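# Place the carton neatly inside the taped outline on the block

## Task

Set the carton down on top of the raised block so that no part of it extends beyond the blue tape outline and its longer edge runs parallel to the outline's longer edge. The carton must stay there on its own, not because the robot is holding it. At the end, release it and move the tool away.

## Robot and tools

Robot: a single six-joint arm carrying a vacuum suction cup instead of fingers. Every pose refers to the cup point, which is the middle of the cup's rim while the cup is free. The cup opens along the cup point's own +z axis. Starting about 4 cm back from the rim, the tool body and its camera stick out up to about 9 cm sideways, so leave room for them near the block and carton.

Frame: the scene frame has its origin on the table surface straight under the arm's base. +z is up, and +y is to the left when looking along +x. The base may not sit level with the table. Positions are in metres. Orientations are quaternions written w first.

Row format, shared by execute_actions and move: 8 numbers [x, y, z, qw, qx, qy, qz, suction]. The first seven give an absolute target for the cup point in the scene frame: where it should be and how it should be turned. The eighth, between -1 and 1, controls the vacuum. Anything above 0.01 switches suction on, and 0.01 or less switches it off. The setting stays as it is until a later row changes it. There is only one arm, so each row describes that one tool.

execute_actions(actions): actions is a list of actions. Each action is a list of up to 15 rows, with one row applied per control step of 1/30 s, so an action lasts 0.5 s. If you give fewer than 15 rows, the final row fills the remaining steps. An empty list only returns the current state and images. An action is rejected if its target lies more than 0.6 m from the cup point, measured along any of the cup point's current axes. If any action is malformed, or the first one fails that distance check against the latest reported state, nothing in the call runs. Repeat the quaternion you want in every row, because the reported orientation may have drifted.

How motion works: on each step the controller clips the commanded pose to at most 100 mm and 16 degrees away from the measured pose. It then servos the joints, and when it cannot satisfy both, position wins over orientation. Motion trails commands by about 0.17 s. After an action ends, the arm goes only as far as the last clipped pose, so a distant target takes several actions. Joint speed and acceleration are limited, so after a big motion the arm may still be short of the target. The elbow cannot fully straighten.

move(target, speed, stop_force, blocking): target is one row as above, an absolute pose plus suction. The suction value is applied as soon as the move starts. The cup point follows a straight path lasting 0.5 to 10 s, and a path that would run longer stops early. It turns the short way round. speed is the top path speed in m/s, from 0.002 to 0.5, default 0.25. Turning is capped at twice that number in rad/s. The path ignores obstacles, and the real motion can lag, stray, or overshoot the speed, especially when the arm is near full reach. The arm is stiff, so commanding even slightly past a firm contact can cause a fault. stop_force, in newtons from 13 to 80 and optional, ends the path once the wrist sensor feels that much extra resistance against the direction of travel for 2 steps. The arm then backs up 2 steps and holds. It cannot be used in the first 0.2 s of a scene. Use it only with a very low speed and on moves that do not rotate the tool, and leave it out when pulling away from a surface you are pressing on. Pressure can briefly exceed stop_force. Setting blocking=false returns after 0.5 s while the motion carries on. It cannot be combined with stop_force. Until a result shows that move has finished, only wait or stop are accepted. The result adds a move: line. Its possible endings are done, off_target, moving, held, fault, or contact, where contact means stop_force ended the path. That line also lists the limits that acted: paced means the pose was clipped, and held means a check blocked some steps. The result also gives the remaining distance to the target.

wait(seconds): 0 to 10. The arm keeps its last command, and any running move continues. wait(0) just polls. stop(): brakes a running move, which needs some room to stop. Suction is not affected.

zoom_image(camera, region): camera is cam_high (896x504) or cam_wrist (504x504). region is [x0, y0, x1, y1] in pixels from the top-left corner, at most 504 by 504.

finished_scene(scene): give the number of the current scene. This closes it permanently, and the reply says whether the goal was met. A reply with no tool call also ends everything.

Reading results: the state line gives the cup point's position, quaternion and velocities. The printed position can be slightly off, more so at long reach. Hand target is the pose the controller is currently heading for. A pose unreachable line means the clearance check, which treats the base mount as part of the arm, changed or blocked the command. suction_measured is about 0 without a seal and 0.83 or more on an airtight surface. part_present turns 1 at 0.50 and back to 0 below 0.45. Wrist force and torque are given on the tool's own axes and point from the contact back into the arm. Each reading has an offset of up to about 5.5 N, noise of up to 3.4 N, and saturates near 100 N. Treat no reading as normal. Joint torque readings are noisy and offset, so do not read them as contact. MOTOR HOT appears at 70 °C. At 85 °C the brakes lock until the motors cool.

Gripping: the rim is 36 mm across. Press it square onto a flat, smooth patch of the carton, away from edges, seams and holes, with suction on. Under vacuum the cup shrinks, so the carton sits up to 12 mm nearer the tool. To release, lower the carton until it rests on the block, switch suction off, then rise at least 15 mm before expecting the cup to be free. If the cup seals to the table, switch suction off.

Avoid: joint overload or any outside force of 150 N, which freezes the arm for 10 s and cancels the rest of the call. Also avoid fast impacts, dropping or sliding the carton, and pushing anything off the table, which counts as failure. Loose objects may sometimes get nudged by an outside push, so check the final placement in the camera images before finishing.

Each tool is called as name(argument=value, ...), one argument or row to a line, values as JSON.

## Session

execute_actions(
  actions=[],
)

Scene clock: 0.00 s.
end_effector_position=(+0.6293, +0.0293, +0.2964) suction_measured=0.00 part_present=0 end_effector_quat_wxyz=(-0.004, -0.020, +1.000, -0.008) end_effector_velocity=(-0.000, +0.000, +0.000) end_effector_angular_velocity=(-0.000, -0.000, -0.000)
Joint positions: [-0.281 -1.558  2.145 -2.158 -1.572  2.862]
Joint velocities: [ 0. -0.  0.  0. -0.  0.]
Joint torques (N m, as the arm reports them, + toward a larger angle): no reading
Motor temperatures (°C, as the motors report them): [29 27 31 36 36 34]
Wrist force (N, on the end effector, along its own x y z axes, offset not removed): no reading
Wrist torque (N m, same axes, about the end effector's origin, offset not removed): no reading
Hand target: +0.629, +0.029, +0.296; -0.004, -0.020, +1.000, -0.008

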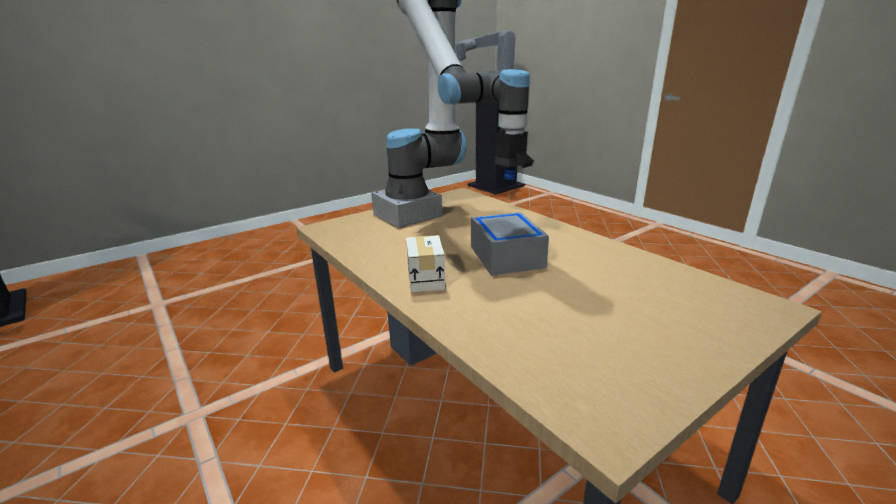

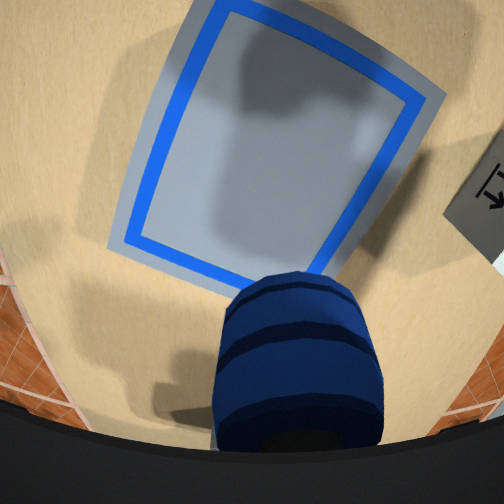

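zoom_image(
  camera="cam_wrist",
  region=[90, 190, 250, 310],
)

zoom_image(
  camera="cam_wrist",
  region=[170, 0, 330, 120],
)

zoom_image(
  camera="cam_wrist",
  region=[344, 50, 504, 170],
)

zoom_image(
  camera="cam_wrist",
  region=[344, 120, 504, 300],
)

zoom_image(
  camera="cam_high",
  region=[370, 190, 570, 310],
)

Region (90, 190, 250, 310) of cam_wrist's 504x504 image, scaled by 3.150, with more detail than that image has; it fills the top 378 rows of this view, and the rest is white.

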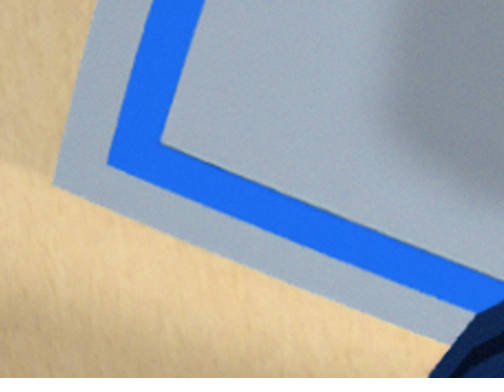

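Region (170, 0, 330, 120) of cam_wrist's 504x504 image, scaled by 3.150, with more detail than that image has; it fills the top 378 rows of this view, and the rest is white.

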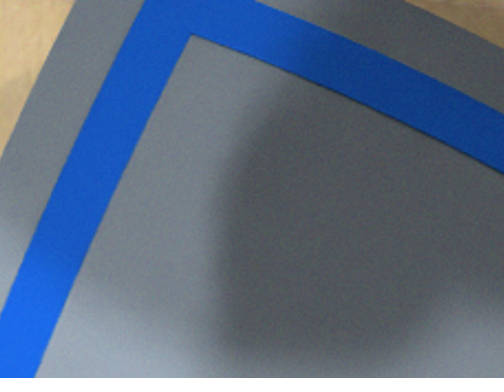

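Region (344, 50, 504, 170) of cam_wrist's 504x504 image, scaled by 3.150, with more detail than that image has; it fills the top 378 rows of this view, and the rest is white.

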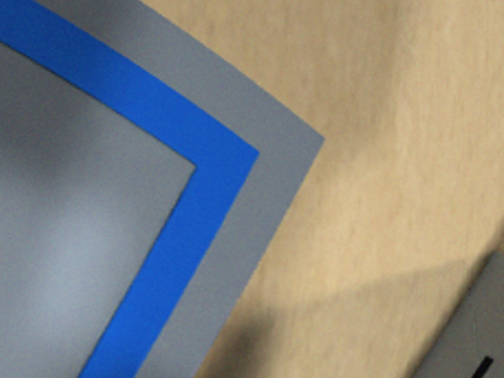

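Region (344, 120, 504, 300) of cam_wrist's 504x504 image, scaled by 2.800, with more detail than that image has.

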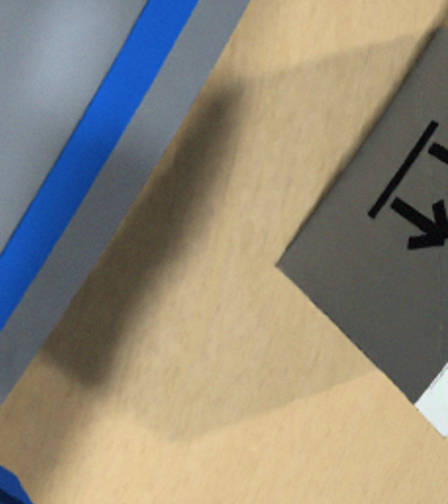

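Region (370, 190, 570, 310) of cam_high's 896x504 image, scaled by 2.520, with more detail than that image has; it fills the top 302 rows of this view, and the rest is white.

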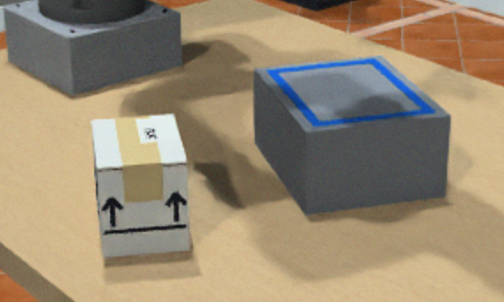

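move(
  target=[0.595, -0.2855, 0.17, 0, -0.5270, 0.8499, 0, -1],
  speed=0.35,
)

zoom_image(
  camera="cam_wrist",
  region=[40, 70, 290, 370],
)

zoom_image(
  camera="cam_wrist",
  region=[254, 70, 504, 370],
)

Scene clock: 57.43 s.
end_effector_position=(+0.5948, -0.2850, +0.1702) suction_measured=0.00 part_present=0 end_effector_quat_wxyz=(-0.000, -0.527, +0.850, +0.000) end_effector_velocity=(-0.000, -0.002, -0.002) end_effector_angular_velocity=(+0.002, +0.000, +0.009)
Joint positions: [-0.766 -1.339  2.193 -2.42  -1.555  1.31 ]
Joint velocities: [-0.003  0.003 -0.    -0.001  0.002 -0.013]
Joint torques (N m, as the arm reports them, + toward a larger angle): [-10.55 -38.25 -42.71  -8.79   2.16  -2.97]
Motor temperatures (°C, as the motors report them): [29 27 31 36 36 34]
Wrist force (N, on the end effector, along its own x y z axes, offset not removed): [0.2 6.9 -2.4]
Wrist torque (N m, same axes, about the end effector's origin, offset not removed): [1.36 -0.15 0.07]
Hand target: +0.595, -0.285, +0.170; -0.000, -0.527, +0.850, +0.000
Off the commanded pose: 0.001 m, 0 deg.
move: done

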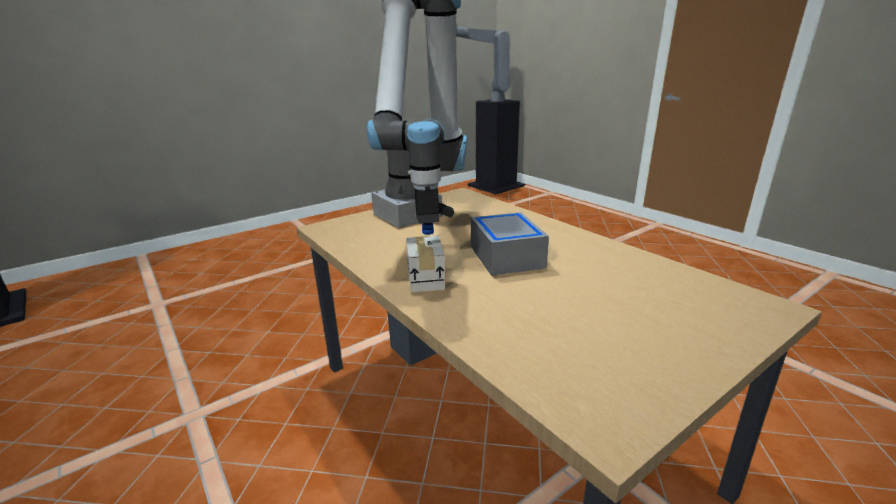

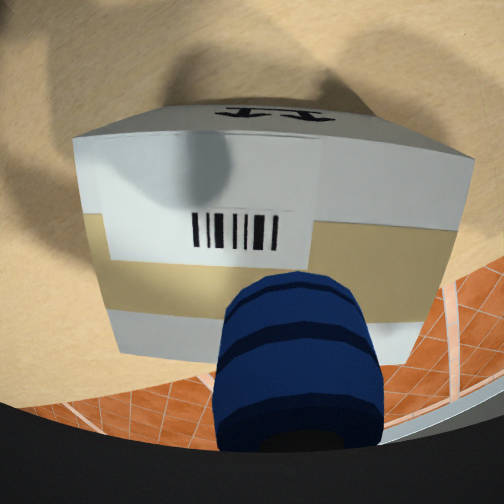

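Region (40, 70, 290, 370) of cam_wrist's 504x504 image, scaled by 1.680, with more detail than that image has.

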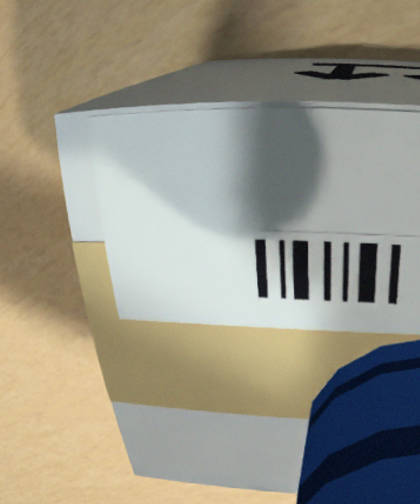

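Region (254, 70, 504, 370) of cam_wrist's 504x504 image, scaled by 1.680, with more detail than that image has.

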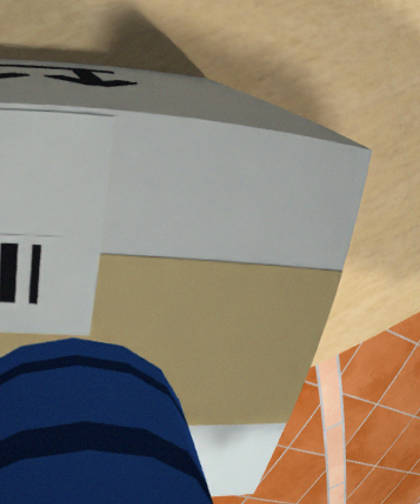

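move(
  target=[0.5853, -0.2952, 0.118, 0, -0.5165, 0.8563, 0, 1],
  speed=0.05,
  stop_force=20,
)

Scene clock: 93.23 s.
end_effector_position=(+0.5854, -0.2951, +0.1183) suction_measured=0.98 part_present=1 end_effector_quat_wxyz=(+0.000, -0.517, +0.856, +0.000) end_effector_velocity=(+0.000, -0.000, -0.002) end_effector_angular_velocity=(-0.001, +0.000, -0.000)
Joint positions: [-0.786 -1.261  2.226 -2.532 -1.555  1.313]
Joint velocities: [ 0.001  0.004  0.001 -0.005 -0.001  0.001]
Joint torques (N m, as the arm reports them, + toward a larger angle): [-11.33 -49.13 -19.56 -10.58  -1.59   3.91]
Motor temperatures (°C, as the motors report them): [29 27 31 36 36 34]
Wrist force (N, on the end effector, along its own x y z axes, offset not removed): [-2.7 3.5 11.2]
Wrist torque (N m, same axes, about the end effector's origin, offset not removed): [0.78 0.26 0.10]
Hand target: +0.585, -0.295, +0.118; -0.000, -0.516, +0.856, +0.000
Off the commanded pose: 0.000 m, 0 deg.
move: done

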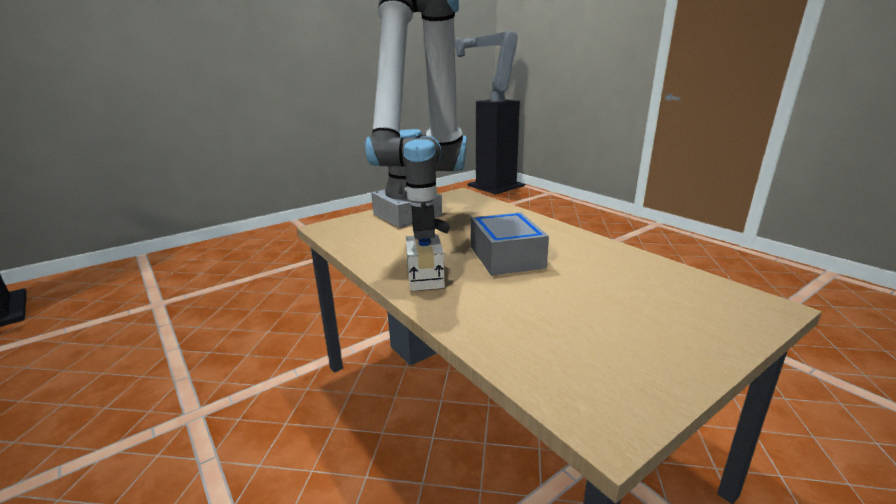

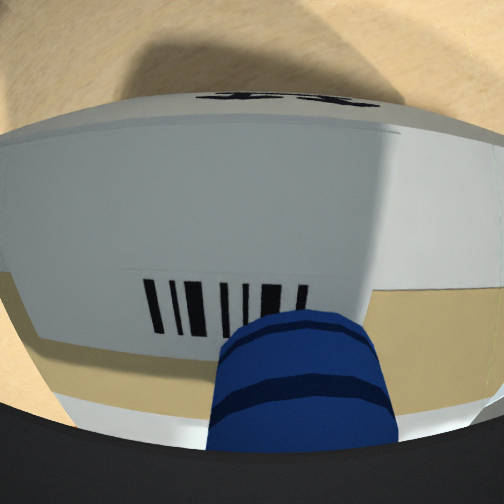

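zoom_image(
  camera="cam_high",
  region=[390, 190, 570, 310],
)

zoom_image(
  camera="cam_wrist",
  region=[100, 60, 450, 160],
)

Region (390, 190, 570, 310) of cam_high's 896x504 image, scaled by 2.800, with more detail than that image has.

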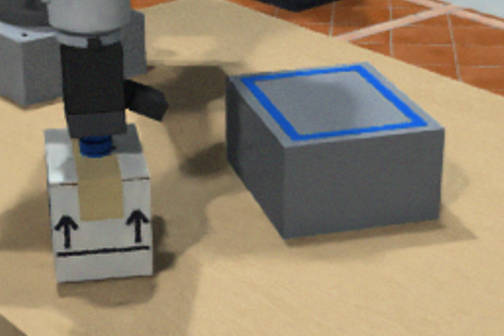

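Region (100, 60, 450, 160) of cam_wrist's 504x504 image, scaled by 1.440, with more detail than that image has; it fills the top 144 rows of this view, and the rest is white.

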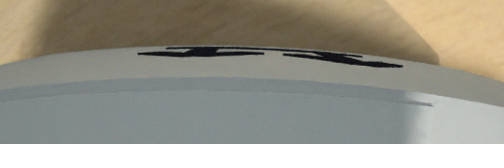

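execute_actions(
  actions=[
    [[0.5853,-0.2952,0.1180,0,-0.5165,0.8563,0,1],[0.5853,-0.2952,0.1183,0,-0.5165,0.8563,0,1],[0.5853,-0.2952,0.1191,0,-0.5165,0.8563,0,1],[0.5853,-0.2952,0.1205,0,-0.5165,0.8563,0,1],[0.5853,-0.2952,0.1226,0,-0.5165,0.8563,0,1],[0.5853,-0.2952,0.1255,0,-0.5165,0.8563,0,1],[0.5853,-0.2952,0.1292,0,-0.5165,0.8563,0,1],[0.5853,-0.2952,0.1338,0,-0.5165,0.8563,0,1],[0.5853,-0.2952,0.1393,0,-0.5165,0.8563,0,1],[0.5853,-0.2949,0.1455,0,-0.5165,0.8563,0,1],[0.5854,-0.2941,0.1524,0,-0.5166,0.8562,0,1],[0.5856,-0.2927,0.1599,0,-0.5168,0.8561,0,1],[0.5858,-0.2906,0.1679,0,-0.5170,0.8560,0,1],[0.5862,-0.2875,0.1763,0,-0.5174,0.8557,0,1],[0.5867,-0.2835,0.1849,0,-0.5179,0.8554,0,1]],
    [[0.5873,-0.2785,0.1937,0,-0.5185,0.8550,0,1],[0.5880,-0.2723,0.2024,0,-0.5192,0.8546,0,1],[0.5888,-0.2651,0.2109,0,-0.5201,0.8540,0,1],[0.5898,-0.2569,0.2191,0,-0.5211,0.8534,0,1],[0.5909,-0.2476,0.2269,0,-0.5222,0.8527,0,1],[0.5921,-0.2373,0.2341,0,-0.5234,0.8519,0,1],[0.5934,-0.2261,0.2407,0,-0.5247,0.8511,0,1],[0.5948,-0.2141,0.2465,0,-0.5261,0.8502,0,1],[0.5963,-0.2014,0.2516,0,-0.5276,0.8492,0,1],[0.5979,-0.1880,0.2558,0,-0.5292,0.8482,0,1],[0.5995,-0.1741,0.2591,0,-0.5309,0.8472,0,1],[0.6012,-0.1598,0.2616,0,-0.5326,0.8461,0,1],[0.6029,-0.1453,0.2633,0,-0.5343,0.8450,0,1],[0.6047,-0.1306,0.2644,0,-0.5361,0.8439,0,1],[0.6064,-0.1159,0.2649,0,-0.5378,0.8428,0,1]],
    [[0.6081,-0.1014,0.2650,0,-0.5395,0.8417,0,1],[0.6098,-0.0871,0.2650,0,-0.5412,0.8406,0,1],[0.6114,-0.0732,0.2650,0,-0.5429,0.8396,0,1],[0.6130,-0.0598,0.2650,0,-0.5445,0.8386,0,1],[0.6145,-0.0471,0.2650,0,-0.5460,0.8376,0,1],[0.6159,-0.0351,0.2650,0,-0.5474,0.8367,0,1],[0.6172,-0.0239,0.2649,0,-0.5487,0.8359,0,1],[0.6184,-0.0136,0.2646,0,-0.5499,0.8351,0,1],[0.6195,-0.0043,0.2641,0,-0.5510,0.8344,0,1],[0.6205,0.0039,0.2634,0,-0.5520,0.8338,0,1],[0.6213,0.0111,0.2624,0,-0.5529,0.8332,0,1],[0.6220,0.0173,0.2612,0,-0.5536,0.8328,0,1],[0.6226,0.0223,0.2599,0,-0.5542,0.8324,0,1],[0.6231,0.0263,0.2584,0,-0.5547,0.8321,0,1],[0.6235,0.0294,0.2568,0,-0.5551,0.8318,0,1]],
    [[0.6237,0.0315,0.2552,0,-0.5553,0.8317,0,1],[0.6239,0.0329,0.2536,0,-0.5555,0.8316,0,1],[0.6240,0.0337,0.2521,0,-0.5556,0.8315,0,1],[0.6240,0.0340,0.2508,0,-0.5556,0.8315,0,1],[0.6240,0.0340,0.2496,0,-0.5556,0.8315,0,1],[0.6240,0.0340,0.2486,0,-0.5556,0.8315,0,1],[0.6240,0.0340,0.2479,0,-0.5556,0.8315,0,1],[0.6240,0.0340,0.2474,0,-0.5556,0.8315,0,1],[0.6240,0.0340,0.2471,0,-0.5556,0.8315,0,1],[0.6240,0.0340,0.2470,0,-0.5556,0.8315,0,1]],
  ],
)

Scene clock: 166.13 s.
end_effector_position=(+0.6239, +0.0335, +0.2477) suction_measured=1.00 part_present=1 end_effector_quat_wxyz=(+0.000, -0.556, +0.831, -0.000) end_effector_velocity=(+0.001, +0.004, -0.005) end_effector_angular_velocity=(-0.002, -0.001, -0.001)
Joint positions: [-0.283 -1.511  2.203 -2.267 -1.555  1.723]
Joint velocities: [ 0.008  0.009  0.002 -0.013 -0.002  0.009]
Joint torques (N m, as the arm reports them, + toward a larger angle): [ 13.1  -31.48 -29.81 -10.18  -2.27   3.54]
Motor temperatures (°C, as the motors report them): [29 27 31 36 36 34]
Wrist force (N, on the end effector, along its own x y z axes, offset not removed): [-0.9 7.5 3.9]
Wrist torque (N m, same axes, about the end effector's origin, offset not removed): [1.32 0.06 -0.04]
Hand target: +0.624, +0.034, +0.247; +0.000, -0.556, +0.831, -0.000
Off the commanded pose: 0.001 m, 0 deg.

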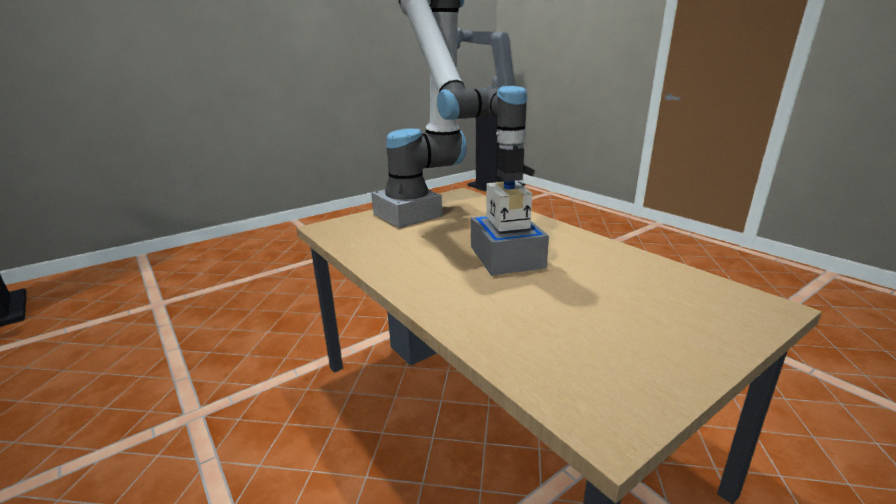

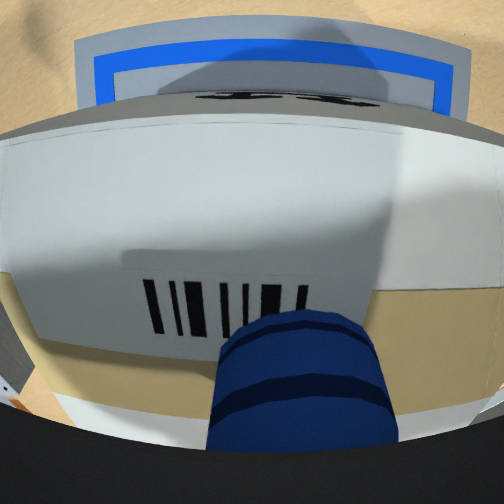

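execute_actions(
  actions=[],
)

zoom_image(
  camera="cam_wrist",
  region=[60, 10, 260, 140],
)

zoom_image(
  camera="cam_wrist",
  region=[300, 10, 500, 140],
)

zoom_image(
  camera="cam_high",
  region=[455, 170, 565, 280],
)

Scene clock: 169.53 s.
end_effector_position=(+0.6240, +0.0339, +0.2470) suction_measured=1.00 part_present=1 end_effector_quat_wxyz=(+0.000, -0.556, +0.831, -0.000) end_effector_velocity=(-0.000, +0.000, +0.000) end_effector_angular_velocity=(+0.000, -0.000, -0.000)
Joint positions: [-0.282 -1.51   2.204 -2.268 -1.555  1.724]
Joint velocities: [ 0.    -0.001  0.001 -0.     0.     0.   ]
Joint torques (N m, as the arm reports them, + toward a larger angle): [ 11.03 -35.27 -30.17  -9.86  -2.4    3.67]
Motor temperatures (°C, as the motors report them): [29 27 31 36 36 34]
Wrist force (N, on the end effector, along its own x y z axes, offset not removed): [7.1 7.5 7.5]
Wrist torque (N m, same axes, about the end effector's origin, offset not removed): [1.62 -1.10 -0.03]
Hand target: +0.624, +0.034, +0.247; +0.000, -0.556, +0.831, -0.000
Off the commanded pose: 0.000 m, 0 deg.

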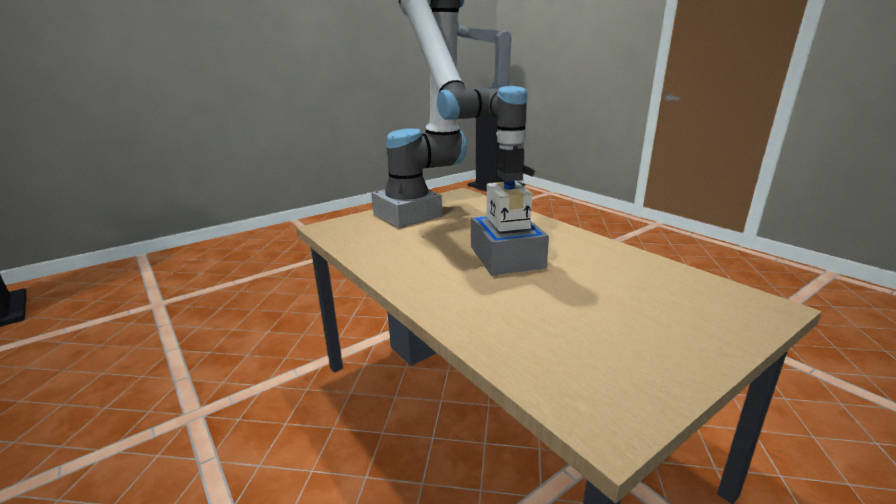

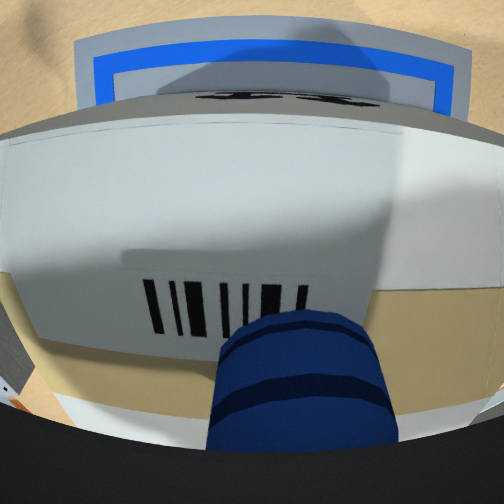

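Region (60, 10, 260, 140) of cam_wrist's 504x504 image, scaled by 2.520, with more detail than that image has; it fills the top 328 rows of this view, and the rest is white.

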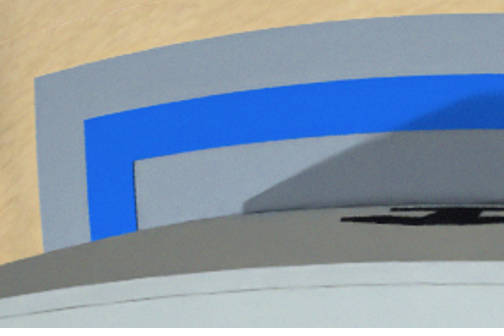

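Region (300, 10, 500, 140) of cam_wrist's 504x504 image, scaled by 2.520, with more detail than that image has; it fills the top 328 rows of this view, and the rest is white.

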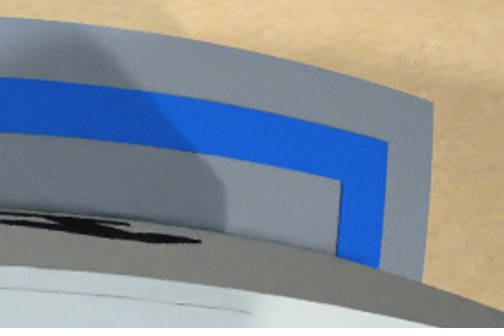

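Region (455, 170, 565, 280) of cam_high's 896x504 image, scaled by 4.582, with more detail than that image has.

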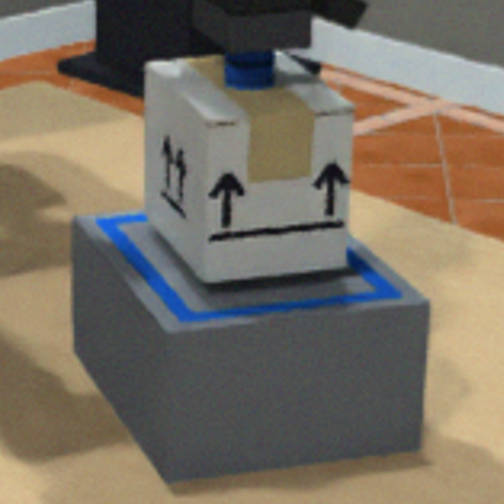

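move(
  target=[0.6215, 0.0350, 0.224, 0, -0.5556, 0.8315, 0, 1],
  speed=0.009,
  stop_force=13,
)

Scene clock: 202.63 s.
end_effector_position=(+0.6224, +0.0347, +0.2323) suction_measured=1.00 part_present=1 end_effector_quat_wxyz=(+0.000, -0.556, +0.831, -0.000) end_effector_velocity=(+0.000, -0.000, +0.001) end_effector_angular_velocity=(+0.000, +0.004, -0.001)
Joint positions: [-0.282 -1.493  2.219 -2.301 -1.555  1.725]
Joint velocities: [-0.    -0.001 -0.003  0.008 -0.001  0.001]
Joint torques (N m, as the arm reports them, + toward a larger angle): [  0.58 -37.06 -32.49   0.53  -1.65   3.14]
Motor temperatures (°C, as the motors report them): [29 27 31 36 36 34]
Wrist force (N, on the end effector, along its own x y z axes, offset not removed): [2.4 24.9 -41.0]
Wrist torque (N m, same axes, about the end effector's origin, offset not removed): [2.42 -0.15 -0.08]
Hand target: +0.623, +0.035, +0.233; +0.000, -0.556, +0.831, -0.000
Off the commanded pose: 0.008 m, 0 deg.
move: contact

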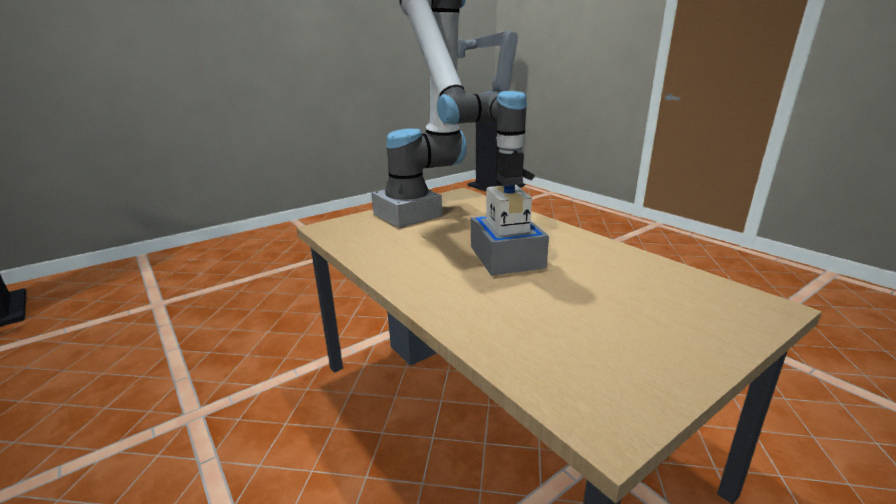

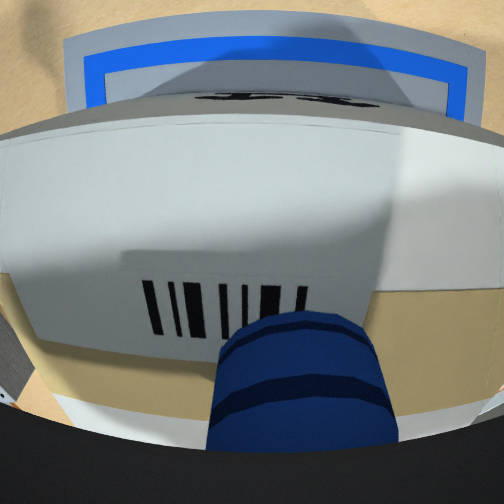

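execute_actions(
  actions=[
    [[0.6225,0.0346,0.2335,0,-0.5556,0.8315,0,-1]],
  ],
)

move(
  target=[0.6225, 0.0346, 0.39, 0, -0.5556, 0.8315, 0, -1],
  speed=0.25,
)

zoom_image(
  camera="cam_high",
  region=[455, 170, 565, 280],
)

Scene clock: 210.17 s.
end_effector_position=(+0.6225, +0.0346, +0.2335) suction_measured=0.00 part_present=0 end_effector_quat_wxyz=(+0.000, -0.556, +0.831, -0.000) end_effector_velocity=(+0.000, -0.001, +0.001) end_effector_angular_velocity=(-0.000, -0.001, +0.000)
Joint positions: [-0.282 -1.495  2.218 -2.298 -1.555  1.725]
Joint velocities: [-0.001 -0.001 -0.     0.    -0.    -0.001]
Joint torques (N m, as the arm reports them, + toward a larger angle): [ -6.84 -55.89 -40.07   1.13   1.41  -3.15]
Motor temperatures (°C, as the motors report them): [29 27 31 36 36 34]
Wrist force (N, on the end effector, along its own x y z axes, offset not removed): [6.2 -1.5 -15.8]
Wrist torque (N m, same axes, about the end effector's origin, offset not removed): [0.00 -0.97 0.14]
Hand target: +0.622, +0.035, +0.233; -0.000, -0.556, +0.831, -0.000
Off the commanded pose: 0.000 m, 0 deg.

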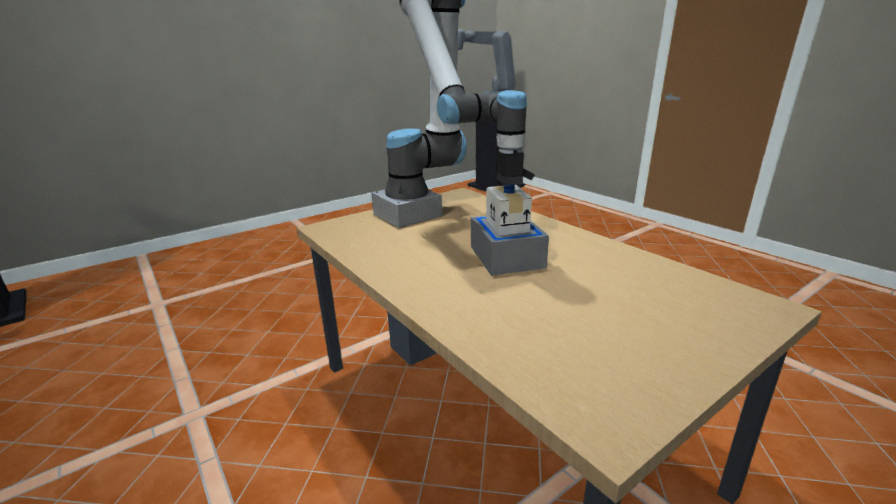

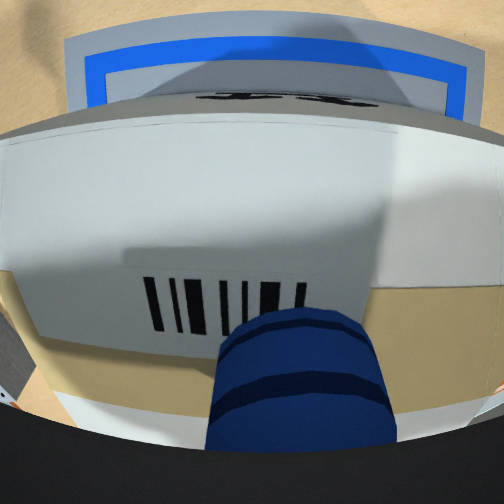

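Scene clock: 211.43 s.
end_effector_position=(+0.6224, +0.0346, +0.3897) suction_measured=0.00 part_present=0 end_effector_quat_wxyz=(+0.000, -0.556, +0.831, -0.000) end_effector_velocity=(+0.000, -0.000, +0.002) end_effector_angular_velocity=(+0.000, -0.000, -0.001)
Joint positions: [-0.286 -1.658  2.056 -1.973 -1.555  1.721]
Joint velocities: [-0.    -0.001 -0.004  0.005  0.     0.   ]
Joint torques (N m, as the arm reports them, + toward a larger angle): [-11.31 -58.57 -54.19  -0.65   1.34  -3.68]
Motor temperatures (°C, as the motors report them): [29 27 31 36 36 34]
Wrist force (N, on the end effector, along its own x y z axes, offset not removed): [1.8 3.2 3.7]
Wrist torque (N m, same axes, about the end effector's origin, offset not removed): [0.77 -0.65 -0.01]
Hand target: +0.622, +0.035, +0.390; -0.000, -0.556, +0.831, +0.000
Off the commanded pose: 0.000 m, 0 deg.
move: done

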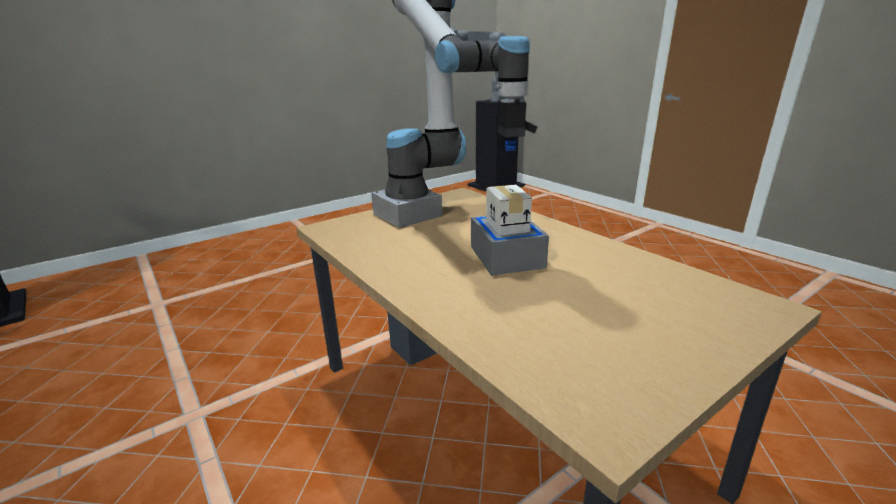

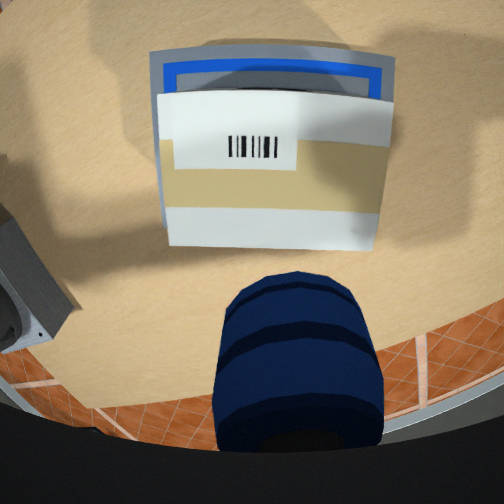

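Region (455, 170, 565, 280) of cam_high's 896x504 image, scaled by 4.582, with more detail than that image has.

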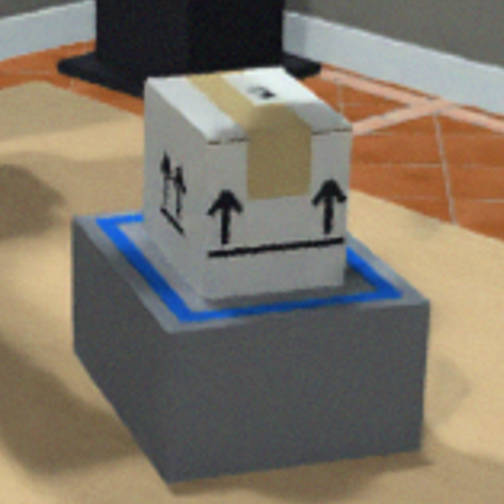

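The carton is inside the outline with the long sides lined up, and the tool is clear.

finished_scene(
  scene=2,
)

The scene is finished: the task was done.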